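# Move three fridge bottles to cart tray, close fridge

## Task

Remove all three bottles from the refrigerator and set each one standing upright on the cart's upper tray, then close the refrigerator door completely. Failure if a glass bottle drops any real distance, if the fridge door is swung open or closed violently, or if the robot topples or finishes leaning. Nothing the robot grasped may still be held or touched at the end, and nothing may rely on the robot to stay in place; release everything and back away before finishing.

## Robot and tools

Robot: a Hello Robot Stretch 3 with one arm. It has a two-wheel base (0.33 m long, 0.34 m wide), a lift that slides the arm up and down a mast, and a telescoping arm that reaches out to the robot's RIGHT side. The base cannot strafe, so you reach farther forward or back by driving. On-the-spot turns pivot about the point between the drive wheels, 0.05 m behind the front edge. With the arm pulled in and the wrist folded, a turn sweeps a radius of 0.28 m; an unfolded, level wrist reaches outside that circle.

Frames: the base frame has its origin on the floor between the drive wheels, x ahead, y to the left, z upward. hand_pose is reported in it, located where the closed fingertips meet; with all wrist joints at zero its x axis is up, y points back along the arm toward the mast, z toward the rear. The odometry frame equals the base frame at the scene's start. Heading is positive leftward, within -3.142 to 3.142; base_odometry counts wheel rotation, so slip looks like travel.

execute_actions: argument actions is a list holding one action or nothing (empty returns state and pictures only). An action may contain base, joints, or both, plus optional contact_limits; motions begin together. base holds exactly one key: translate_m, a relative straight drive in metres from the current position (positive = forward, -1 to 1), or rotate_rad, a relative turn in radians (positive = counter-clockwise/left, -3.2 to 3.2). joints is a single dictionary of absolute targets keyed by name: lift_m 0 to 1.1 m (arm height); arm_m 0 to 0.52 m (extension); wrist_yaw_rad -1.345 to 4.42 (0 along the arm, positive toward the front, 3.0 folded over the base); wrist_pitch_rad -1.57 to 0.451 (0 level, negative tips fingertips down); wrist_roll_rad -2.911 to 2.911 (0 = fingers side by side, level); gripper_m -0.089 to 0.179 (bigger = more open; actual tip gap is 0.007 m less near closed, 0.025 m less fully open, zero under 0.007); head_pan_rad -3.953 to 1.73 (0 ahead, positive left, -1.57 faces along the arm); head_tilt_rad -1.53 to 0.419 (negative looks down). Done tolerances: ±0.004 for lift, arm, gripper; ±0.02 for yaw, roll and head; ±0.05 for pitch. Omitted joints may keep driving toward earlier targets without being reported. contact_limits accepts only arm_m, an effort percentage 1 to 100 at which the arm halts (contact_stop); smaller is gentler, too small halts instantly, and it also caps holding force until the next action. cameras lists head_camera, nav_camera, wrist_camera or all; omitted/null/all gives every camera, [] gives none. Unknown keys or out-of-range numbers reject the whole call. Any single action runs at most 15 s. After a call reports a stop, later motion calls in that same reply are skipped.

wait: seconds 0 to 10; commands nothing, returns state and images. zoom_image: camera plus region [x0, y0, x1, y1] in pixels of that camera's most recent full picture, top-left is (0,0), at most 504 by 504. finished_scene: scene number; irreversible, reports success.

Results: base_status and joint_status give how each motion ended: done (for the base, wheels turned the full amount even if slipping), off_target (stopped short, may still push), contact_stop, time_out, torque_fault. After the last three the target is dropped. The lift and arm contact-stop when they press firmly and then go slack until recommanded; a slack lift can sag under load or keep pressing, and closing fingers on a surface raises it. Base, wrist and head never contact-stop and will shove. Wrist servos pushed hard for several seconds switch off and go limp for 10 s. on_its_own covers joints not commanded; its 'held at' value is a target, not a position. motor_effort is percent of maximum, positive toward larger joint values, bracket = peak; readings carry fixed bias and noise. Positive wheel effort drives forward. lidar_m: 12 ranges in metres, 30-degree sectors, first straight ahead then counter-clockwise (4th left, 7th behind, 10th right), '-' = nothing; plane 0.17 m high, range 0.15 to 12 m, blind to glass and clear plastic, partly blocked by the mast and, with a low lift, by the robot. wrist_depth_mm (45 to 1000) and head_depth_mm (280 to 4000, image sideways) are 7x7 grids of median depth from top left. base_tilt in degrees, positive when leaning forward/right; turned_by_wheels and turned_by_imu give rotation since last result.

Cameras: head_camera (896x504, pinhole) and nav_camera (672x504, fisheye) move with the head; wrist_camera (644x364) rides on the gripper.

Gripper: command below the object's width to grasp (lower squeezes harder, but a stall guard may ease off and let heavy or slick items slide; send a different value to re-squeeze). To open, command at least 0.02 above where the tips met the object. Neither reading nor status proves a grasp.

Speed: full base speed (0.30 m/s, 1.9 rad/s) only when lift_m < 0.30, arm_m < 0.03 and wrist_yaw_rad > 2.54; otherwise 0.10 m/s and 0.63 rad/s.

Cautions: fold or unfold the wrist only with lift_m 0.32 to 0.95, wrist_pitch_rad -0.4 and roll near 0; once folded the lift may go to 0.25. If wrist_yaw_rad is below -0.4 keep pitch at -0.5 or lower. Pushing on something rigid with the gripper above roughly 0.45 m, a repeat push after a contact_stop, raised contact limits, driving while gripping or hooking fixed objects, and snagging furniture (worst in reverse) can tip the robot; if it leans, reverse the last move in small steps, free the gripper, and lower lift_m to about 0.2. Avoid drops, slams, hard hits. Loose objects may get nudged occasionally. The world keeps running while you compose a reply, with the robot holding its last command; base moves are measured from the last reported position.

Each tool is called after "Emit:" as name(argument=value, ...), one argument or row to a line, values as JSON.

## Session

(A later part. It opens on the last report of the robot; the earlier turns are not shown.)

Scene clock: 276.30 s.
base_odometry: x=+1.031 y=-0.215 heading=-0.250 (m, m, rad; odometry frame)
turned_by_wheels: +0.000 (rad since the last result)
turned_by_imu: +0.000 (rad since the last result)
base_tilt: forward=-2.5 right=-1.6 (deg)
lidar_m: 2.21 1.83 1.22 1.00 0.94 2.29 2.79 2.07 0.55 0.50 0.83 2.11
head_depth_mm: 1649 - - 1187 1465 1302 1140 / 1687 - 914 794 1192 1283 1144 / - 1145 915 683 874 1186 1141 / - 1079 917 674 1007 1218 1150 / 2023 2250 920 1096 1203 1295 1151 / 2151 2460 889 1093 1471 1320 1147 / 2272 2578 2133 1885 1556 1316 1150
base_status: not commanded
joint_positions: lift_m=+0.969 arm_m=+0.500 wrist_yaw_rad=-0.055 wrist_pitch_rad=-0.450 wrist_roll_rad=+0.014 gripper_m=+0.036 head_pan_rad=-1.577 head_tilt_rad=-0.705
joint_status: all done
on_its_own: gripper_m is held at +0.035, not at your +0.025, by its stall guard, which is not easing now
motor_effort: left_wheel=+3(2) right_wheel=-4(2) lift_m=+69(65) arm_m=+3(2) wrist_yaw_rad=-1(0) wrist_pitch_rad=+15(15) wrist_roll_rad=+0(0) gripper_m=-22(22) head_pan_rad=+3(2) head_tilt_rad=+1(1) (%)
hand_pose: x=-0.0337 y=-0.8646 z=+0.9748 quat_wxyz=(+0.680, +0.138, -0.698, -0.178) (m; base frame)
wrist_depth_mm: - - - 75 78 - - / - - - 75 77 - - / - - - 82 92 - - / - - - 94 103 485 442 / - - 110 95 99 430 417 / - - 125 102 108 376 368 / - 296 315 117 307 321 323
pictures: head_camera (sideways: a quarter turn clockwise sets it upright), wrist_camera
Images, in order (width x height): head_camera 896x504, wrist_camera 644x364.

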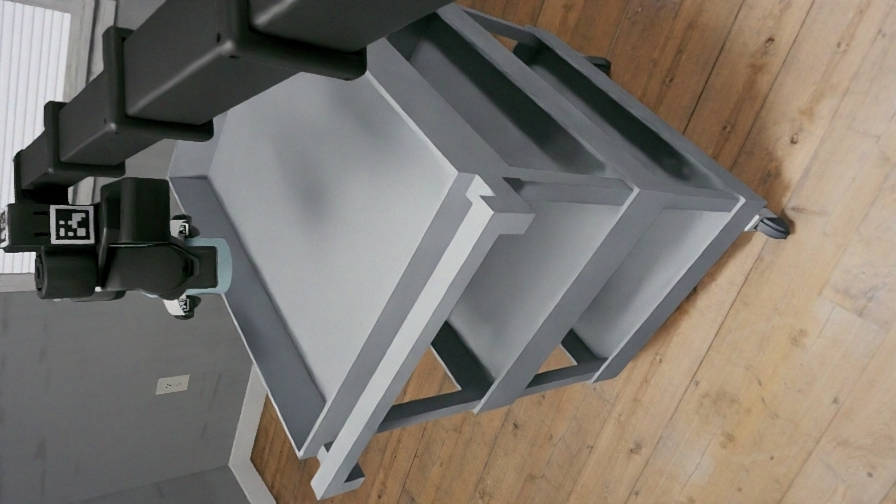

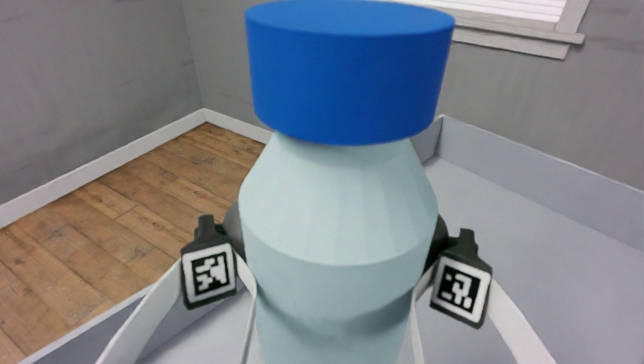

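Emit:
execute_actions(
  actions=[
    {"base": {"rotate_rad": -0.08}, "joints": {"lift_m": 0.84}},
  ],
  cameras=["head_camera", "wrist_camera"],
)

Scene clock: 281.83 s.
base_odometry: x=+1.031 y=-0.215 heading=-0.330 (m, m, rad; odometry frame)
turned_by_wheels: -0.080 (rad since the last result)
turned_by_imu: -0.082 (rad since the last result)
base_tilt: forward=-2.5 right=-1.6 (deg)
lidar_m: 2.16 1.86 1.22 1.09 1.01 2.67 2.29 2.11 0.64 0.50 0.73 2.11
head_depth_mm: 1644 1780 1031 1862 - - 1140 / 1698 1814 987 - 1299 1307 1143 / 1771 1916 866 758 993 1232 1140 / 1848 2004 852 655 935 1114 1145 / 1926 2114 922 700 1037 1248 1145 / 2031 2285 916 1095 1254 1324 1151 / 2111 2415 852 1780 1554 1319 1152
base_status: done
joint_positions: lift_m=+0.841 arm_m=+0.500 wrist_yaw_rad=-0.056 wrist_pitch_rad=-0.450 wrist_roll_rad=+0.014 gripper_m=+0.036 head_pan_rad=-1.577 head_tilt_rad=-0.705
joint_status: all done
on_its_own: gripper_m is held at +0.035, not at your +0.025, by its stall guard, which is not easing now
motor_effort: left_wheel=+4(12) right_wheel=-3(10) lift_m=+20(66) arm_m=+2(2) wrist_yaw_rad=+0(3) wrist_pitch_rad=+15(15) wrist_roll_rad=+0(0) gripper_m=-22(22) head_pan_rad=+2(2) head_tilt_rad=+1(2) (%)
hand_pose: x=-0.0338 y=-0.8646 z=+0.8463 quat_wxyz=(+0.680, +0.137, -0.698, -0.178) (m; base frame)
wrist_depth_mm: - - - 75 78 - - / - - 302 75 77 394 345 / 235 260 317 82 94 374 348 / 233 270 279 94 103 298 302 / 234 242 110 95 99 249 251 / 207 209 125 102 108 217 215 / 182 184 183 118 177 187 188
pictures: head_camera (sideways: a quarter turn clockwise sets it upright), wrist_camera
Images, in order (width x height): head_camera 896x504, wrist_camera 644x364.

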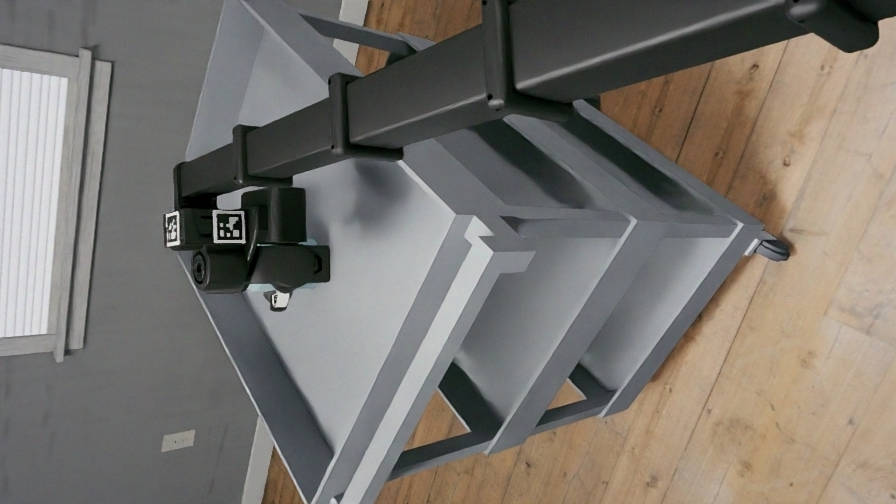

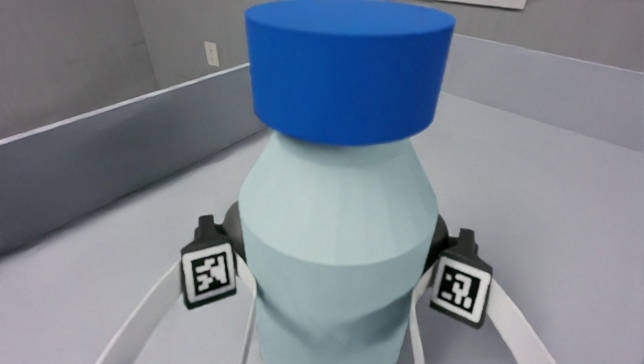

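Emit:
execute_actions(
  actions=[
    {"joints": {"lift_m": 0.818}},
  ],
  cameras=[],
)

Scene clock: 285.27 s.
base_odometry: x=+1.031 y=-0.215 heading=-0.330 (m, m, rad; odometry frame)
turned_by_wheels: +0.000 (rad since the last result)
turned_by_imu: +0.000 (rad since the last result)
base_tilt: forward=-2.5 right=-1.6 (deg)
lidar_m: 2.16 1.87 1.22 1.10 1.01 2.67 2.29 2.12 0.64 0.49 0.73 2.11
head_depth_mm: 1650 1778 1030 1752 - - 1143 / 1694 1811 949 - 1296 1297 1142 / 1765 1894 852 768 994 1241 1141 / 1824 1981 853 657 929 1118 1149 / 1896 2099 922 700 1038 1242 1147 / 2015 2271 915 1092 1257 1320 1149 / 2124 2436 855 1773 1557 1323 1156
base_status: not commanded
joint_positions: lift_m=+0.819 arm_m=+0.500 wrist_yaw_rad=-0.056 wrist_pitch_rad=-0.428 wrist_roll_rad=+0.014 gripper_m=+0.036 head_pan_rad=-1.577 head_tilt_rad=-0.704
joint_status: all done
on_its_own: gripper_m is held at +0.035, not at your +0.025, by its stall guard, which is not easing now
motor_effort: left_wheel=+3(3) right_wheel=-3(2) lift_m=+15(18) arm_m=+2(2) wrist_yaw_rad=+0(1) wrist_pitch_rad=+9(15) wrist_roll_rad=+0(0) gripper_m=-21(23) head_pan_rad=+2(2) head_tilt_rad=+1(2) (%)
hand_pose: x=-0.0339 y=-0.8674 z=+0.8292 quat_wxyz=(+0.682, +0.130, -0.699, -0.171) (m; base frame)
wrist_depth_mm: - - - 74 77 - 996 / - - 286 73 75 388 338 / 219 257 304 80 90 348 334 / 231 256 257 93 102 275 280 / 219 221 107 95 98 229 230 / 188 189 126 101 107 197 195 / 165 166 167 118 160 169 171
pictures: none
No camera images: the call's "cameras" was empty. Leave "cameras" out to get every camera's image.

Emit:
execute_actions(
  actions=[
    {"joints": {"gripper_m": 0.14}},
  ],
  cameras=[],
)

Emit:
execute_actions(
  actions=[
    {"joints": {"arm_m": 0.0, "lift_m": 0.89}},
  ],
  cameras=["head_camera", "wrist_camera"],
)

Scene clock: 289.10 s.
base_odometry: x=+1.031 y=-0.215 heading=-0.330 (m, m, rad; odometry frame)
turned_by_wheels: +0.000 (rad since the last result)
turned_by_imu: +0.000 (rad since the last result)
base_tilt: forward=-2.5 right=-1.7 (deg)
lidar_m: 2.16 1.87 1.22 1.09 1.01 2.67 2.29 2.12 0.64 0.50 0.73 2.11
head_depth_mm: 1645 1786 1028 1764 - - 1141 / 1696 1808 952 - 1298 1301 1145 / 1774 1895 851 769 996 1240 1145 / 1837 1990 852 656 937 1116 1151 / 1901 2093 921 700 1038 1248 1147 / 2011 2289 910 1092 1254 1319 1150 / 2113 2422 852 1774 1552 1325 1151
base_status: not commanded
joint_positions: lift_m=+0.819 arm_m=+0.500 wrist_yaw_rad=-0.056 wrist_pitch_rad=-0.425 wrist_roll_rad=+0.014 gripper_m=+0.140 head_pan_rad=-1.577 head_tilt_rad=-0.704
joint_status: all done
motor_effort: left_wheel=+3(3) right_wheel=-2(3) lift_m=+16(16) arm_m=+2(2) wrist_yaw_rad=+0(0) wrist_pitch_rad=+8(9) wrist_roll_rad=+0(0) gripper_m=+0(94) head_pan_rad=+3(2) head_tilt_rad=+1(1) (%)
hand_pose: x=-0.0340 y=-0.8678 z=+0.8298 quat_wxyz=(+0.682, +0.129, -0.699, -0.170) (m; base frame)
wrist_depth_mm: - - - 79 81 - - / - - 287 73 75 388 336 / 218 257 306 81 87 352 339 / 230 257 258 94 104 277 282 / 222 230 211 96 102 237 231 / 192 - 186 102 121 - 197 / - 167 165 119 161 166 171
pictures: none
No camera images: the call's "cameras" was empty. Leave "cameras" out to get every camera's image.

Scene clock: 293.97 s.
base_odometry: x=+1.031 y=-0.215 heading=-0.330 (m, m, rad; odometry frame)
turned_by_wheels: +0.000 (rad since the last result)
turned_by_imu: +0.000 (rad since the last result)
base_tilt: forward=-2.6 right=-1.7 (deg)
lidar_m: 2.16 1.87 1.22 1.10 1.01 2.67 2.29 2.11 0.64 0.50 0.73 2.11
head_depth_mm: 1646 1795 1030 1752 1609 - - / 1698 1812 916 1154 - - - / 1779 1137 913 744 1051 - - / 1839 1160 870 656 - - 1148 / 1906 2097 923 701 1010 1249 1149 / 2014 2290 915 1093 1251 1318 1151 / 2130 2426 854 1786 1549 1326 1156
base_status: not commanded
joint_positions: lift_m=+0.889 arm_m=+0.000 wrist_yaw_rad=-0.055 wrist_pitch_rad=-0.424 wrist_roll_rad=+0.014 gripper_m=+0.140 head_pan_rad=-1.577 head_tilt_rad=-0.704
joint_status: all done
motor_effort: left_wheel=+3(3) right_wheel=-3(3) lift_m=+66(74) arm_m=-3(3) wrist_yaw_rad=+0(0) wrist_pitch_rad=+7(8) wrist_roll_rad=+0(0) gripper_m=+1(1) head_pan_rad=+2(2) head_tilt_rad=+1(0) (%)
hand_pose: x=-0.0339 y=-0.3686 z=+0.9006 quat_wxyz=(+0.682, +0.129, -0.700, -0.169) (m; base frame)
wrist_depth_mm: - - - 796 877 - - / - 500 628 595 679 703 - / - - 365 501 484 - - / - - 789 298 394 - - / - - 787 292 787 - - / - - 690 653 715 - - / - - 935 552 991 - -
pictures: head_camera (sideways: a quarter turn clockwise sets it upright), wrist_camera
Images, in order (width x height): head_camera 896x504, wrist_camera 644x364.

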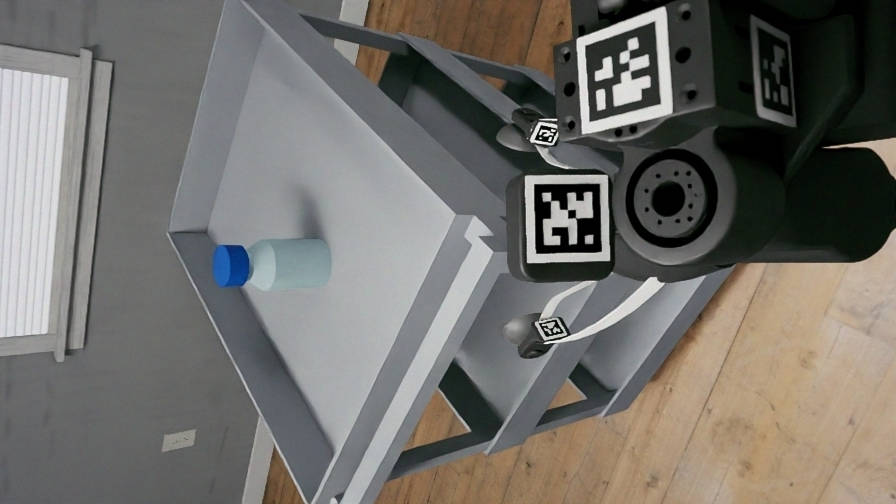

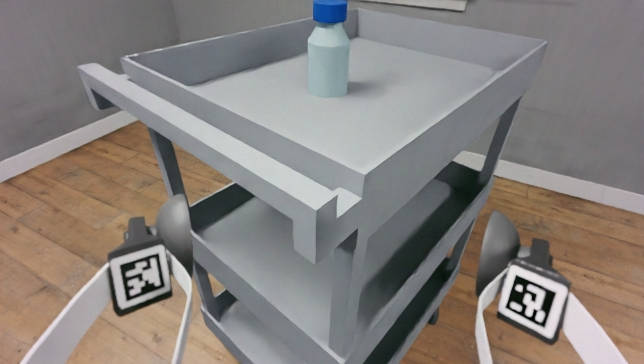

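Emit:
execute_actions(
  actions=[
    {"base": {"rotate_rad": 1.689}, "joints": {"lift_m": 0.7, "head_pan_rad": 0.0, "head_tilt_rad": -0.7}},
  ],
  cameras=["head_camera"],
)

Emit:
execute_actions(
  actions=[
    {"base": {"translate_m": 0.838}, "joints": {"lift_m": 0.552}},
  ],
  cameras=["nav_camera"],
)

Emit:
execute_actions(
  actions=[
    {"base": {"rotate_rad": 1.026}, "joints": {"head_pan_rad": -1.57, "head_tilt_rad": -0.8}},
  ],
  cameras=["head_camera", "wrist_camera"],
)

Scene clock: 306.90 s.
base_odometry: x=+1.031 y=-0.215 heading=+1.359 (m, m, rad; odometry frame)
turned_by_wheels: +1.689 (rad since the last result)
turned_by_imu: +1.727 (rad since the last result)
base_tilt: forward=-2.5 right=-1.7 (deg)
lidar_m: 0.95 0.91 2.28 2.66 2.05 0.51 0.50 2.15 2.12 2.24 1.81 1.22
head_depth_mm: 1340 1507 1344 1555 1537 1318 1144 / 1404 1581 1522 1705 1539 1315 1147 / 1314 1592 1742 1751 1544 1317 1144 / 1187 1346 1516 1741 1553 1321 1142 / 1043 1156 1286 1464 1513 1317 1146 / 908 990 1088 1212 1389 1322 1146 / 802 865 955 1134 1516 1325 1151
base_status: done
joint_positions: lift_m=+0.701 arm_m=+0.000 wrist_yaw_rad=-0.055 wrist_pitch_rad=-0.423 wrist_roll_rad=+0.014 gripper_m=+0.140 head_pan_rad=-0.007 head_tilt_rad=-0.704
joint_status: all done
motor_effort: left_wheel=-2(8) right_wheel=+1(4) lift_m=+15(61) arm_m=-4(4) wrist_yaw_rad=+0(0) wrist_pitch_rad=+7(7) wrist_roll_rad=+0(0) gripper_m=+1(0) head_pan_rad=+2(28) head_tilt_rad=+1(2) (%)
hand_pose: x=-0.0339 y=-0.3687 z=+0.7123 quat_wxyz=(+0.682, +0.128, -0.700, -0.169) (m; base frame)
wrist_depth_mm: - - - - - - - / - - - - - - - / - - - - - - - / - - - - - - - / - - - - - - - / - - - - - - - / 876 896 912 885 900 886 918
pictures: head_camera (sideways: a quarter turn clockwise sets it upright)
Images, in order (width x height): head_camera 896x504.

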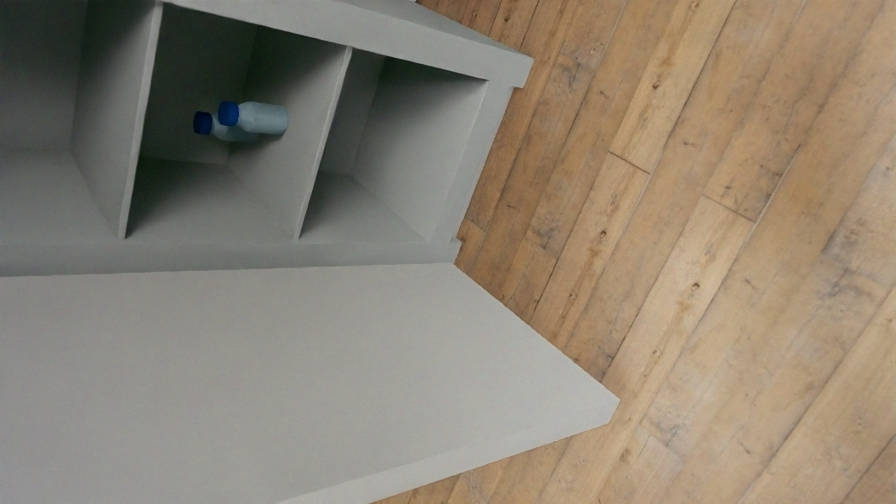

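Scene clock: 316.23 s.
base_odometry: x=+1.207 y=+0.604 heading=+1.359 (m, m, rad; odometry frame)
turned_by_wheels: +0.000 (rad since the last result)
turned_by_imu: +0.002 (rad since the last result)
base_tilt: forward=-2.5 right=-1.7 (deg)
lidar_m: 0.33 0.25 0.25 0.26 2.75 1.66 1.34 2.63 2.58 1.41 0.56 0.66
head_depth_mm: 653 818 702 959 892 1136 1071 / 493 594 672 956 913 1185 1104 / 443 502 584 696 873 1138 1144 / 405 458 525 615 744 942 1108 / 345 381 427 486 563 668 823 / 300 327 360 401 452 518 606 / - 291 312 341 378 422 479
base_status: done
joint_positions: lift_m=+0.553 arm_m=+0.000 wrist_yaw_rad=-0.055 wrist_pitch_rad=-0.423 wrist_roll_rad=+0.014 gripper_m=+0.140 head_pan_rad=-0.007 head_tilt_rad=-0.704
joint_status: all done
motor_effort: left_wheel=-4(4) right_wheel=+1(4) lift_m=+15(12) arm_m=-4(3) wrist_yaw_rad=+0(0) wrist_pitch_rad=+7(7) wrist_roll_rad=+0(0) gripper_m=+0(0) head_pan_rad=+2(2) head_tilt_rad=+1(2) (%)
hand_pose: x=-0.0339 y=-0.3687 z=+0.5643 quat_wxyz=(+0.682, +0.128, -0.700, -0.169) (m; base frame)
wrist_depth_mm: 754 909 - - - - - / 800 956 - - - - - / 804 - - - - - - / 350 - - - - - - / 368 - 980 960 986 - - / 411 - 824 835 840 - 854 / 588 521 729 729 742 726 739
pictures: nav_camera (sideways: a quarter turn counterclockwise sets it upright)
Images, in order (width x height): nav_camera 672x504.

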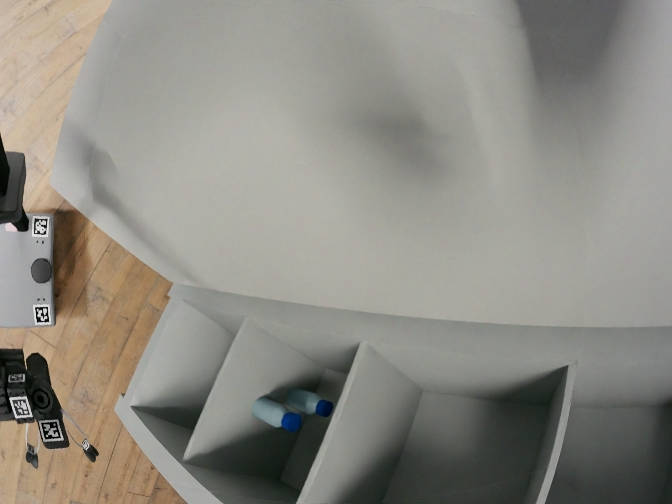

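Scene clock: 318.83 s.
base_odometry: x=+1.207 y=+0.604 heading=+2.385 (m, m, rad; odometry frame)
turned_by_wheels: +1.026 (rad since the last result)
turned_by_imu: +1.049 (rad since the last result)
base_tilt: forward=-2.5 right=-1.6 (deg)
lidar_m: 0.25 0.26 2.76 1.71 1.54 2.65 2.59 1.43 0.56 0.69 0.34 0.25
head_depth_mm: 764 723 652 767 887 1236 1125 / 799 782 653 982 966 1187 - / 801 783 657 1011 1232 1194 - / 800 786 656 957 1236 1195 1122 / 800 788 656 1017 1230 1200 1120 / 786 768 659 909 906 1080 1067 / 620 619 617 682 743 731 722
base_status: done
joint_positions: lift_m=+0.553 arm_m=+0.000 wrist_yaw_rad=-0.055 wrist_pitch_rad=-0.423 wrist_roll_rad=+0.014 gripper_m=+0.140 head_pan_rad=-1.563 head_tilt_rad=-0.790
joint_status: all done
motor_effort: left_wheel=-3(9) right_wheel=+1(4) lift_m=+16(16) arm_m=-4(3) wrist_yaw_rad=+0(1) wrist_pitch_rad=+7(7) wrist_roll_rad=+0(0) gripper_m=+1(0) head_pan_rad=-3(30) head_tilt_rad=-5(9) (%)
hand_pose: x=-0.0339 y=-0.3687 z=+0.5643 quat_wxyz=(+0.682, +0.128, -0.700, -0.169) (m; base frame)
wrist_depth_mm: 270 373 604 403 618 520 328 / 278 377 456 433 475 447 323 / 302 337 344 346 348 353 317 / 331 392 720 883 829 421 305 / 359 368 748 805 789 522 328 / 339 - 674 678 688 - 360 / 328 481 592 599 600 469 734
pictures: head_camera (sideways: a quarter turn clockwise sets it upright), wrist_camera
Images, in order (width x height): head_camera 896x504, wrist_camera 644x364.

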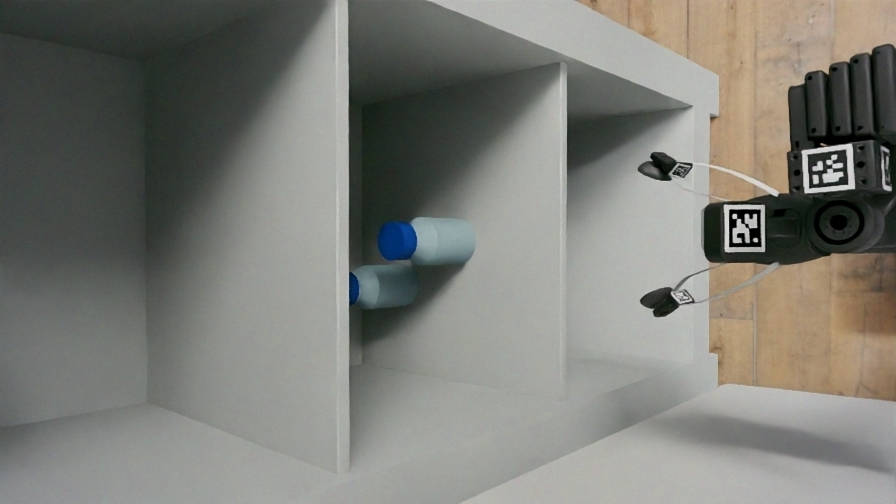

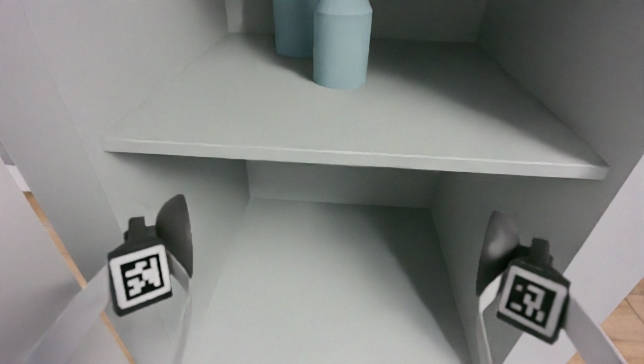

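Emit:
execute_actions(
  actions=[
    {"base": {"translate_m": -0.017}, "joints": {"arm_m": 0.29}},
  ],
  cameras=["head_camera", "wrist_camera"],
)

Scene clock: 325.73 s.
base_odometry: x=+1.220 y=+0.592 heading=+2.385 (m, m, rad; odometry frame)
turned_by_wheels: +0.000 (rad since the last result)
turned_by_imu: -0.001 (rad since the last result)
base_tilt: forward=-2.5 right=-1.6 (deg)
lidar_m: 0.26 0.28 2.76 1.67 1.51 2.64 2.57 1.44 0.56 0.75 0.36 0.27
head_depth_mm: 710 712 631 720 861 1243 1117 / 797 782 653 977 920 1133 - / 800 784 654 1040 - 1198 1117 / 801 785 656 937 1245 1198 1117 / 800 787 655 1014 1240 1199 1122 / 803 789 658 963 920 1130 1084 / 670 667 628 713 791 783 772
base_status: done
joint_positions: lift_m=+0.553 arm_m=+0.290 wrist_yaw_rad=-0.055 wrist_pitch_rad=-0.423 wrist_roll_rad=+0.014 gripper_m=+0.140 head_pan_rad=-1.563 head_tilt_rad=-0.790
joint_status: all done
motor_effort: left_wheel=-3(11) right_wheel=+1(2) lift_m=+16(15) arm_m=+2(2) wrist_yaw_rad=+0(0) wrist_pitch_rad=+7(7) wrist_roll_rad=+0(0) gripper_m=+0(2) head_pan_rad=-2(3) head_tilt_rad=-4(4) (%)
hand_pose: x=-0.0339 y=-0.6580 z=+0.5643 quat_wxyz=(+0.682, +0.128, -0.700, -0.169) (m; base frame)
wrist_depth_mm: 269 370 253 127 355 356 326 / 272 376 268 145 390 385 322 / 276 331 299 148 329 350 319 / 254 266 268 161 263 276 279 / 221 228 223 182 227 235 229 / 191 - 190 192 193 - 196 / - 165 166 167 168 165 170
pictures: head_camera (sideways: a quarter turn clockwise sets it upright), wrist_camera
Images, in order (width x height): head_camera 896x504, wrist_camera 644x364.

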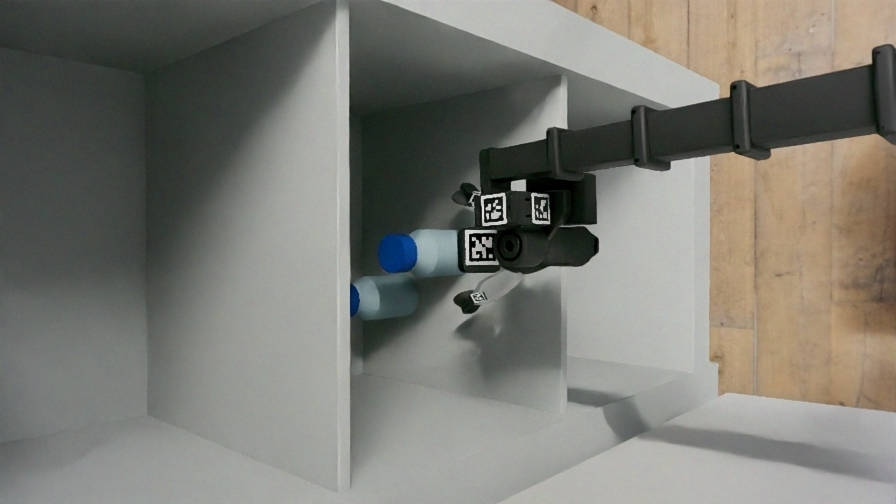

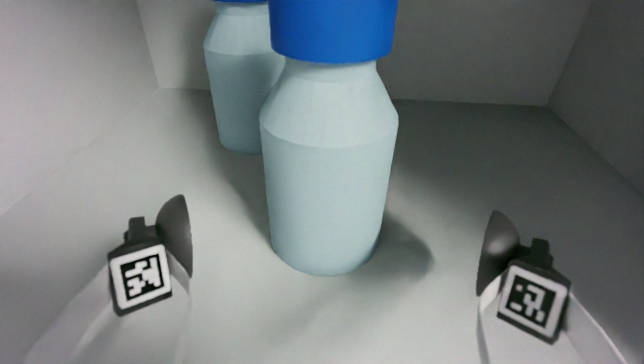

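Emit:
execute_actions(
  actions=[
    {"joints": {"arm_m": 0.35, "wrist_yaw_rad": -0.035, "gripper_m": 0.12}},
  ],
  cameras=["wrist_camera"],
)

Emit:
execute_actions(
  actions=[
    {"joints": {"gripper_m": 0.031}},
  ],
  cameras=[],
)

Emit:
execute_actions(
  actions=[
    {"joints": {"lift_m": 0.58}},
  ],
  cameras=["head_camera", "wrist_camera"],
)

Scene clock: 333.40 s.
base_odometry: x=+1.220 y=+0.592 heading=+2.385 (m, m, rad; odometry frame)
turned_by_wheels: +0.000 (rad since the last result)
turned_by_imu: +0.000 (rad since the last result)
base_tilt: forward=-2.5 right=-1.7 (deg)
lidar_m: 0.26 0.27 2.76 1.67 1.51 2.63 2.57 1.44 0.56 0.75 0.36 0.27
head_depth_mm: 710 711 632 719 862 1238 1115 / 798 782 653 987 914 1123 - / 799 785 655 1064 1259 1200 1116 / 800 785 656 965 1259 1202 1118 / 802 789 656 1016 1233 1202 1117 / 800 790 658 966 920 1131 1087 / 670 670 629 712 790 786 771
base_status: not commanded
joint_positions: lift_m=+0.553 arm_m=+0.350 wrist_yaw_rad=-0.036 wrist_pitch_rad=-0.423 wrist_roll_rad=+0.014 gripper_m=+0.120 head_pan_rad=-1.563 head_tilt_rad=-0.790
joint_status: all done
motor_effort: left_wheel=-3(4) right_wheel=+1(0) lift_m=+16(16) arm_m=+2(2) wrist_yaw_rad=+1(3) wrist_pitch_rad=+7(7) wrist_roll_rad=+0(0) gripper_m=+0(82) head_pan_rad=-2(3) head_tilt_rad=-4(4) (%)
hand_pose: x=-0.0296 y=-0.7182 z=+0.5643 quat_wxyz=(+0.684, +0.135, -0.698, -0.162) (m; base frame)
wrist_depth_mm: 258 318 190 74 80 296 289 / 260 340 203 77 79 325 311 / 262 323 224 85 97 342 319 / 255 266 245 97 105 275 279 / 217 228 208 98 104 235 228 / 189 193 185 108 127 - 196 / 169 165 165 127 160 165 170
pictures: wrist_camera
Images, in order (width x height): wrist_camera 644x364.

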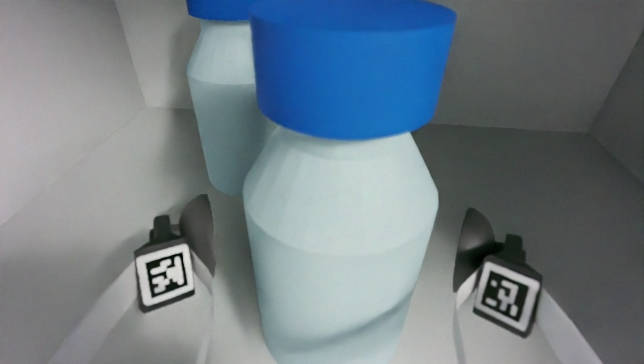

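Scene clock: 334.77 s.
base_odometry: x=+1.220 y=+0.592 heading=+2.385 (m, m, rad; odometry frame)
turned_by_wheels: +0.000 (rad since the last result)
turned_by_imu: +0.000 (rad since the last result)
base_tilt: forward=-2.5 right=-1.7 (deg)
lidar_m: 0.26 0.27 2.76 1.67 1.51 2.63 2.57 1.44 0.56 0.75 0.36 0.27
head_depth_mm: 710 713 630 719 859 1239 1118 / 798 781 654 982 917 1122 - / 799 785 653 1063 1261 1197 1119 / 801 785 655 940 1258 1199 1118 / 800 786 656 1012 1236 1201 1117 / 803 789 658 966 921 1133 1083 / 668 668 628 713 795 784 772
base_status: not commanded
joint_positions: lift_m=+0.553 arm_m=+0.350 wrist_yaw_rad=-0.036 wrist_pitch_rad=-0.426 wrist_roll_rad=+0.014 gripper_m=+0.032 head_pan_rad=-1.563 head_tilt_rad=-0.790
joint_status: all done
motor_effort: left_wheel=-4(3) right_wheel=+1(1) lift_m=+17(17) arm_m=+2(3) wrist_yaw_rad=+1(1) wrist_pitch_rad=+8(9) wrist_roll_rad=+0(0) gripper_m=-23(99) head_pan_rad=-3(3) head_tilt_rad=-4(4) (%)
hand_pose: x=-0.0297 y=-0.7179 z=+0.5636 quat_wxyz=(+0.684, +0.136, -0.698, -0.163) (m; base frame)
wrist_depth_mm: 255 320 189 70 76 297 291 / 260 343 202 74 76 324 312 / 265 323 225 81 94 342 317 / 252 262 241 94 102 274 274 / 217 219 107 95 99 226 228 / 187 188 123 103 110 196 194 / 163 165 166 120 159 168 169
pictures: none
No camera images: the call's "cameras" was empty. Leave "cameras" out to get every camera's image.

Scene clock: 335.80 s.
base_odometry: x=+1.220 y=+0.592 heading=+2.385 (m, m, rad; odometry frame)
turned_by_wheels: +0.000 (rad since the last result)
turned_by_imu: +0.000 (rad since the last result)
base_tilt: forward=-2.5 right=-1.6 (deg)
lidar_m: 0.26 0.28 2.75 1.68 1.51 2.62 2.57 1.44 0.55 0.75 0.36 0.27
head_depth_mm: 708 709 631 718 857 1238 1134 / 797 781 652 982 915 - - / 799 783 654 1066 1236 1198 1115 / 798 785 656 988 1245 1195 1118 / 801 787 656 1012 1233 1199 1120 / 800 788 658 965 921 1133 1084 / 667 668 627 715 792 783 771
base_status: not commanded
joint_positions: lift_m=+0.579 arm_m=+0.350 wrist_yaw_rad=-0.036 wrist_pitch_rad=-0.454 wrist_roll_rad=+0.014 gripper_m=+0.035 head_pan_rad=-1.563 head_tilt_rad=-0.790
joint_status: all done
motor_effort: left_wheel=-4(4) right_wheel=+1(2) lift_m=+70(74) arm_m=+2(2) wrist_yaw_rad=+1(1) wrist_pitch_rad=+17(18) wrist_roll_rad=+0(0) gripper_m=-21(24) head_pan_rad=-3(3) head_tilt_rad=-3(4) (%)
hand_pose: x=-0.0295 y=-0.7142 z=+0.5837 quat_wxyz=(+0.681, +0.146, -0.696, -0.173) (m; base frame)
wrist_depth_mm: 257 323 192 71 78 300 292 / 263 352 214 75 77 326 313 / 264 342 230 82 95 354 333 / 268 288 248 94 103 300 298 / 242 244 109 95 100 253 253 / 209 211 123 103 110 217 216 / 185 185 186 120 180 188 190
pictures: head_camera (sideways: a quarter turn clockwise sets it upright), wrist_camera
Images, in order (width x height): head_camera 896x504, wrist_camera 644x364.

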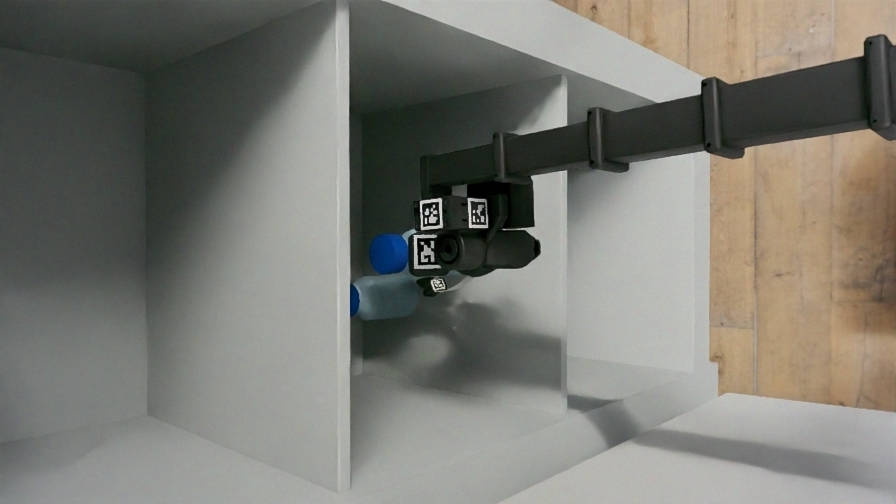

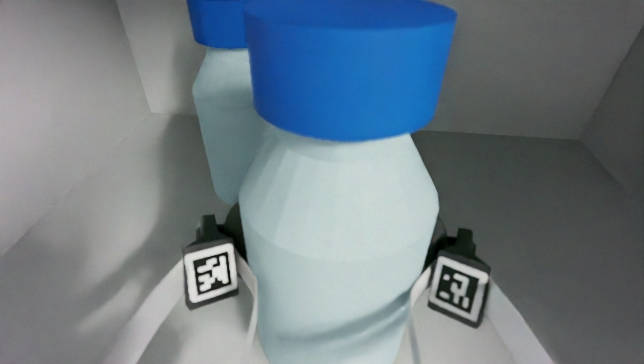

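Emit:
execute_actions(
  actions=[
    {"base": {"translate_m": -0.13}, "joints": {"arm_m": 0.0}},
  ],
  cameras=[],
)

Emit:
execute_actions(
  actions=[
    {"base": {"rotate_rad": -1.11}, "joints": {"lift_m": 0.75}},
  ],
  cameras=["wrist_camera"],
)

Emit:
execute_actions(
  actions=[
    {"base": {"translate_m": -0.7}, "joints": {"lift_m": 0.94, "arm_m": 0.47, "head_tilt_rad": -0.7}},
  ],
  cameras=["nav_camera", "wrist_camera"],
)

Scene clock: 362.97 s.
base_odometry: x=+1.314 y=+0.503 heading=+2.384 (m, m, rad; odometry frame)
turned_by_wheels: +0.000 (rad since the last result)
turned_by_imu: +0.000 (rad since the last result)
base_tilt: forward=-2.4 right=-1.7 (deg)
lidar_m: 0.39 0.41 2.77 1.44 1.30 2.50 2.44 1.42 0.51 0.51 0.55 0.41
head_depth_mm: 403 465 591 1480 1452 1262 1133 / 467 485 560 665 1361 1267 - / 778 754 654 961 917 1169 - / 793 787 657 1010 896 682 1120 / 791 788 659 1015 1236 1200 1121 / 795 790 657 1014 1242 1202 1127 / 794 792 660 981 928 1117 1092
base_status: done
joint_positions: lift_m=+0.579 arm_m=+0.000 wrist_yaw_rad=-0.035 wrist_pitch_rad=-0.455 wrist_roll_rad=+0.014 gripper_m=+0.035 head_pan_rad=-1.563 head_tilt_rad=-0.790
joint_status: all done
motor_effort: left_wheel=-2(9) right_wheel=+0(1) lift_m=+70(70) arm_m=-4(3) wrist_yaw_rad=+0(2) wrist_pitch_rad=+17(17) wrist_roll_rad=+0(0) gripper_m=-22(21) head_pan_rad=-3(3) head_tilt_rad=-4(4) (%)
hand_pose: x=-0.0292 y=-0.3647 z=+0.5835 quat_wxyz=(+0.681, +0.147, -0.696, -0.173) (m; base frame)
wrist_depth_mm: 425 583 523 71 78 221 210 / 420 477 448 75 77 237 237 / 357 362 366 82 95 259 841 / 445 598 330 94 103 287 939 / 446 644 109 95 100 334 - / 482 614 123 103 110 866 854 / 535 591 602 120 417 743 742
pictures: none
No camera images: the call's "cameras" was empty. Leave "cameras" out to get every camera's image.

Scene clock: 365.70 s.
base_odometry: x=+1.314 y=+0.503 heading=+1.275 (m, m, rad; odometry frame)
turned_by_wheels: -1.110 (rad since the last result)
turned_by_imu: -1.135 (rad since the last result)
base_tilt: forward=-2.5 right=-1.6 (deg)
lidar_m: 0.58 0.41 0.39 0.41 2.81 1.62 1.28 2.55 2.44 1.52 0.52 0.51
head_depth_mm: 2066 2321 2072 1707 1451 1314 - / 2147 2398 2057 1712 1449 1321 - / 2259 2466 2076 1714 1446 - - / 2045 2329 2086 1722 532 - 1102 / 1708 1915 2028 1706 1458 1270 1123 / 1473 1613 1814 1718 1461 1267 1121 / 1284 1397 1532 1643 1462 1271 1088
base_status: done
joint_positions: lift_m=+0.749 arm_m=+0.000 wrist_yaw_rad=-0.035 wrist_pitch_rad=-0.456 wrist_roll_rad=+0.014 gripper_m=+0.035 head_pan_rad=-1.563 head_tilt_rad=-0.790
joint_status: all done
motor_effort: left_wheel=+3(10) right_wheel=-3(6) lift_m=+70(67) arm_m=-3(3) wrist_yaw_rad=+0(0) wrist_pitch_rad=+18(17) wrist_roll_rad=+0(0) gripper_m=-22(22) head_pan_rad=-3(3) head_tilt_rad=-4(3) (%)
hand_pose: x=-0.0292 y=-0.3646 z=+0.7534 quat_wxyz=(+0.681, +0.147, -0.696, -0.173) (m; base frame)
wrist_depth_mm: 790 964 - 71 78 - - / 820 - - 75 77 - - / 870 - - 82 95 - - / 907 - - 94 103 - - / 952 - 109 95 99 - - / 992 - 123 103 110 - - / 911 928 919 120 887 933 938
pictures: wrist_camera
Images, in order (width x height): wrist_camera 644x364.

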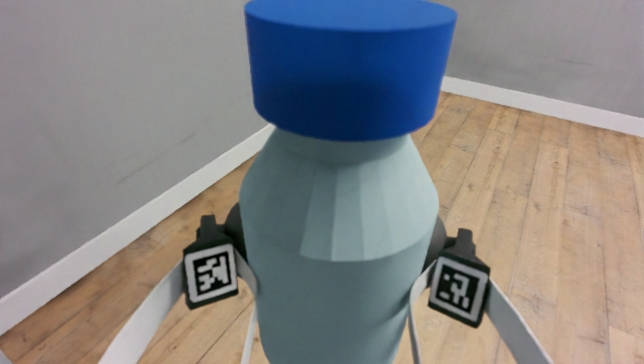

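Scene clock: 373.77 s.
base_odometry: x=+1.110 y=-0.167 heading=+1.275 (m, m, rad; odometry frame)
turned_by_wheels: +0.000 (rad since the last result)
turned_by_imu: +0.001 (rad since the last result)
base_tilt: forward=-2.6 right=-1.6 (deg)
lidar_m: 1.07 0.87 2.38 2.33 2.19 0.59 0.58 2.18 2.09 2.16 1.74 1.13
head_depth_mm: 1737 1875 - - 1536 1315 1139 / 1789 - 2237 1855 1537 1312 1142 / 1845 2210 2306 1855 1541 1316 1145 / 1933 - 2347 1862 1539 1315 1147 / 2081 2387 2345 1866 1559 1313 1154 / 2185 2427 2372 1876 1542 1323 1149 / 2018 2169 2237 1882 1557 1322 1149
base_status: done
joint_positions: lift_m=+0.939 arm_m=+0.470 wrist_yaw_rad=-0.035 wrist_pitch_rad=-0.457 wrist_roll_rad=+0.014 gripper_m=+0.035 head_pan_rad=-1.563 head_tilt_rad=-0.705
joint_status: all done
motor_effort: left_wheel=+3(3) right_wheel=-2(6) lift_m=+70(71) arm_m=+3(3) wrist_yaw_rad=+0(0) wrist_pitch_rad=+18(18) wrist_roll_rad=+0(0) gripper_m=-21(22) head_pan_rad=-3(3) head_tilt_rad=+1(6) (%)
hand_pose: x=-0.0292 y=-0.8338 z=+0.9432 quat_wxyz=(+0.681, +0.147, -0.696, -0.174) (m; base frame)
wrist_depth_mm: - - - 71 78 - - / - - - 75 77 - - / - - - 82 95 - - / - - - 94 103 - - / - - 109 95 99 - - / - - 123 103 110 - - / - - - 120 - - -
pictures: nav_camera (sideways: a quarter turn counterclockwise sets it upright), wrist_camera
Images, in order (width x height): nav_camera 672x504, wrist_camera 644x364.

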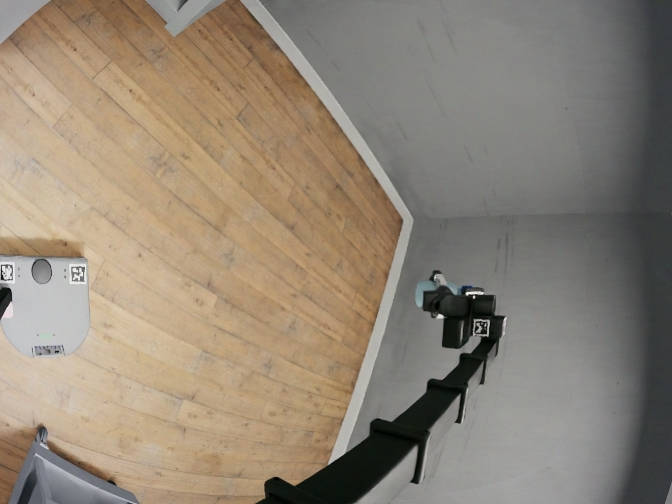

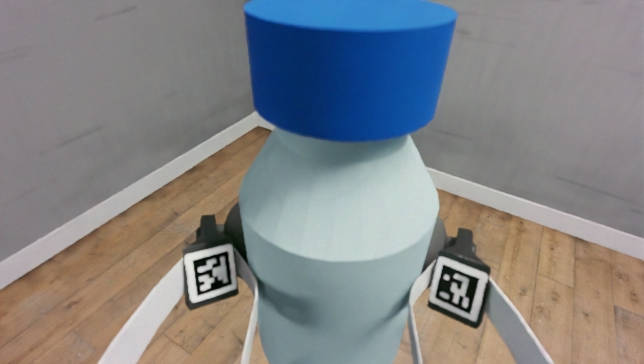

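Emit:
execute_actions(
  actions=[
    {"base": {"rotate_rad": -1.52}, "joints": {"lift_m": 0.97}},
  ],
)

Scene clock: 378.60 s.
base_odometry: x=+1.110 y=-0.167 heading=-0.245 (m, m, rad; odometry frame)
turned_by_wheels: -1.520 (rad since the last result)
turned_by_imu: -1.554 (rad since the last result)
base_tilt: forward=-2.5 right=-1.6 (deg)
lidar_m: 2.19 1.72 1.13 1.02 0.96 2.33 2.82 2.16 0.58 0.59 2.16 2.09
head_depth_mm: 1734 - - 1141 1426 1306 1143 / 1770 1124 914 741 1056 1288 1143 / - 1082 915 1090 1030 1234 1143 / - 1067 915 1156 1296 1285 1142 / 2149 2416 938 1152 1443 1315 1148 / 2285 2628 2130 1868 1546 1324 1149 / 2326 2586 2389 1888 1552 1324 1150
base_status: done
joint_positions: lift_m=+0.969 arm_m=+0.470 wrist_yaw_rad=-0.036 wrist_pitch_rad=-0.457 wrist_roll_rad=+0.014 gripper_m=+0.035 head_pan_rad=-1.563 head_tilt_rad=-0.705
joint_status: all done
motor_effort: left_wheel=+2(12) right_wheel=-3(9) lift_m=+70(71) arm_m=+1(2) wrist_yaw_rad=+1(3) wrist_pitch_rad=+18(18) wrist_roll_rad=+0(0) gripper_m=-22(21) head_pan_rad=-2(3) head_tilt_rad=+1(1) (%)
hand_pose: x=-0.0294 y=-0.8339 z=+0.9731 quat_wxyz=(+0.681, +0.147, -0.696, -0.174) (m; base frame)
wrist_depth_mm: - - - 71 77 - - / - - - 75 77 - - / - - - 82 94 578 533 / - - - 94 103 508 496 / - - 109 95 99 244 413 / - 297 123 103 110 261 367 / 269 299 315 120 302 310 322
pictures: head_camera (sideways: a quarter turn clockwise sets it upright), nav_camera (sideways: a quarter turn counterclockwise sets it upright), wrist_camera
Images, in order (width x height): head_camera 896x504, nav_camera 672x504, wrist_camera 644x364.

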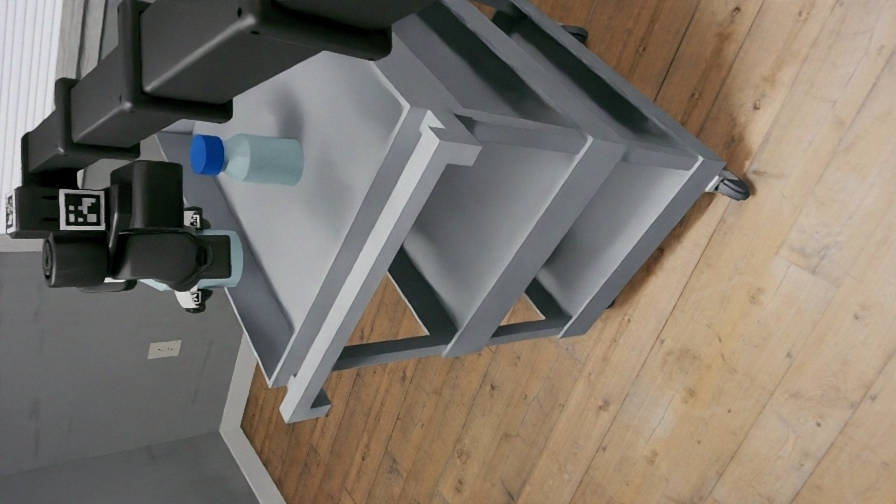

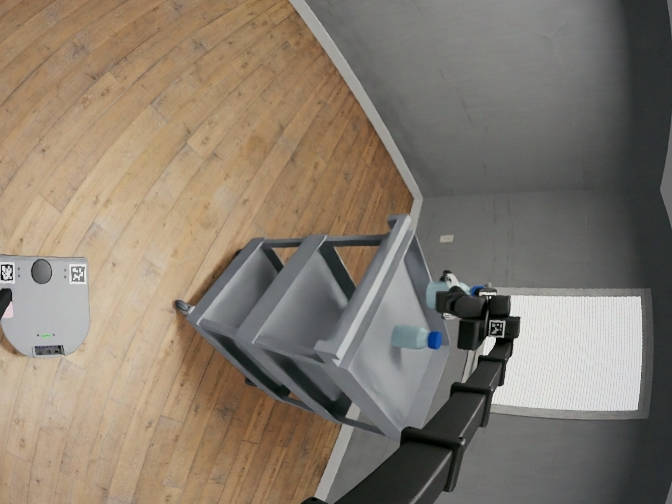

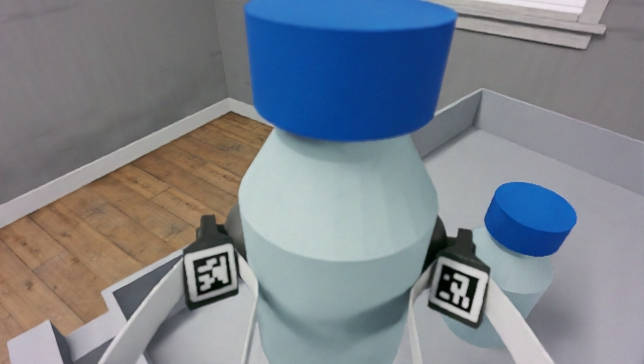

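Emit:
execute_actions(
  actions=[
    {"base": {"rotate_rad": -0.05}, "joints": {"lift_m": 0.821, "arm_m": 0.49}},
  ],
  cameras=["head_camera", "wrist_camera"],
)

Scene clock: 391.23 s.
base_odometry: x=+1.110 y=-0.167 heading=-0.295 (m, m, rad; odometry frame)
turned_by_wheels: -0.050 (rad since the last result)
turned_by_imu: -0.051 (rad since the last result)
base_tilt: forward=-2.5 right=-1.8 (deg)
lidar_m: 2.16 1.75 1.13 1.08 1.01 2.69 2.33 2.19 0.60 0.58 2.18 2.09
head_depth_mm: 1731 1130 965 1267 - - 1140 / 1805 1179 951 - 1250 1312 1144 / 1877 1230 854 729 949 1215 1146 / 1978 2161 763 1129 1230 1265 1147 / 2087 2314 920 1176 1378 1322 1149 / 2206 2525 940 1770 1551 1322 1146 / 2320 2603 2295 1894 1556 1320 1150
base_status: done
joint_positions: lift_m=+0.823 arm_m=+0.490 wrist_yaw_rad=-0.034 wrist_pitch_rad=-0.440 wrist_roll_rad=+0.026 gripper_m=+0.035 head_pan_rad=-1.563 head_tilt_rad=-0.704
joint_status: lift_m contact_stop (moved -0.146 of -0.148); the others done
on_its_own: lift_m is slack since a contact_stop, until your next command for it
motor_effort: left_wheel=+2(12) right_wheel=-1(10) lift_m=+40(67) arm_m=+2(2) wrist_yaw_rad=-1(2) wrist_pitch_rad=+12(18) wrist_roll_rad=-7(7) gripper_m=-22(21) head_pan_rad=-3(2) head_tilt_rad=+1(0) (%)
hand_pose: x=-0.0290 y=-0.8561 z=+0.8306 quat_wxyz=(+0.678, +0.141, -0.701, -0.168) (m; base frame)
wrist_depth_mm: - - - 72 78 156 141 / - - 273 75 77 168 409 / 219 240 287 83 95 168 317 / 217 255 265 94 103 183 270 / 222 229 109 95 100 205 233 / 197 197 123 103 110 199 199 / 172 172 173 120 165 173 173
pictures: head_camera (sideways: a quarter turn clockwise sets it upright), wrist_camera
Images, in order (width x height): head_camera 896x504, wrist_camera 644x364.

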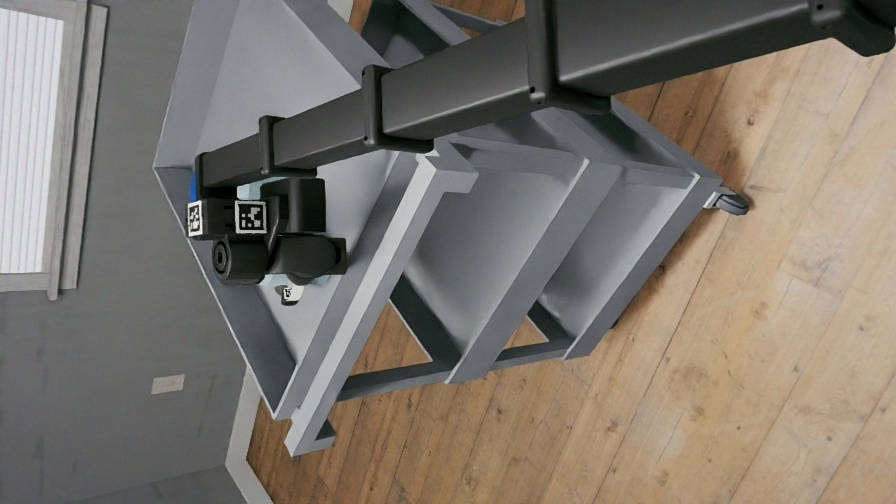

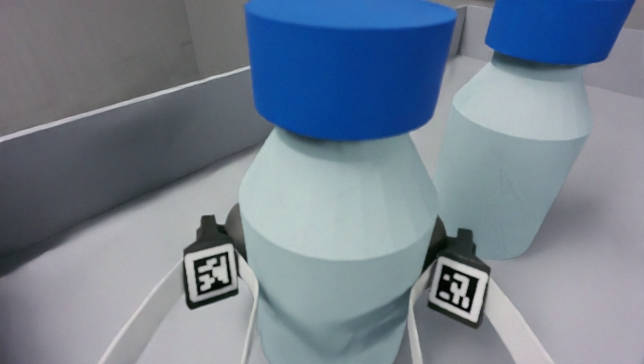

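Emit:
execute_actions(
  actions=[
    {"joints": {"gripper_m": 0.115, "lift_m": 0.824}},
  ],
  cameras=["wrist_camera"],
)

Scene clock: 397.17 s.
base_odometry: x=+1.110 y=-0.167 heading=-0.295 (m, m, rad; odometry frame)
turned_by_wheels: +0.000 (rad since the last result)
turned_by_imu: +0.000 (rad since the last result)
base_tilt: forward=-2.5 right=-1.7 (deg)
lidar_m: 2.16 1.75 1.13 1.08 1.00 2.69 2.33 2.20 0.60 0.58 2.18 2.09
head_depth_mm: 1724 1124 949 1261 - - 1145 / 1802 1173 949 - 1242 1286 1146 / 1877 1226 850 730 948 1208 1142 / 1963 2179 760 1122 1229 1260 1147 / 2101 2305 878 1171 1364 1318 1141 / 2197 2526 937 1767 1551 1318 1153 / 2314 2614 2299 1872 1547 1322 1151
base_status: not commanded
joint_positions: lift_m=+0.824 arm_m=+0.490 wrist_yaw_rad=-0.035 wrist_pitch_rad=-0.423 wrist_roll_rad=+0.018 gripper_m=+0.115 head_pan_rad=-1.563 head_tilt_rad=-0.704
joint_status: all done
motor_effort: left_wheel=+1(1) right_wheel=-2(1) lift_m=+52(51) arm_m=+2(2) wrist_yaw_rad=+0(1) wrist_pitch_rad=+7(12) wrist_roll_rad=-2(7) gripper_m=+2(93) head_pan_rad=-3(3) head_tilt_rad=+1(1) (%)
hand_pose: x=-0.0293 y=-0.8583 z=+0.8352 quat_wxyz=(+0.683, +0.135, -0.700, -0.162) (m; base frame)
wrist_depth_mm: - - - 103 491 156 142 / - - 277 73 77 167 401 / 219 236 277 79 84 166 331 / 215 253 274 96 111 179 278 / 223 235 111 98 105 194 238 / 195 203 188 101 112 - 203 / 177 173 169 117 166 171 177
pictures: wrist_camera
Images, in order (width x height): wrist_camera 644x364.

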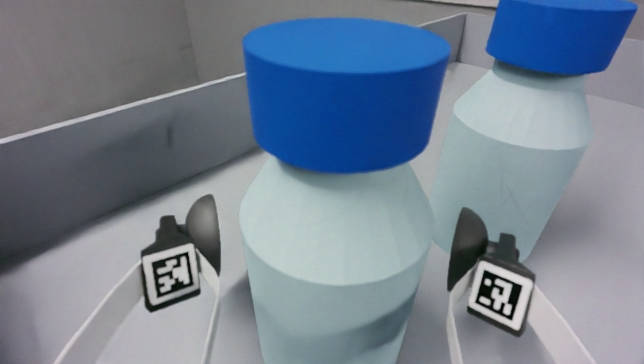

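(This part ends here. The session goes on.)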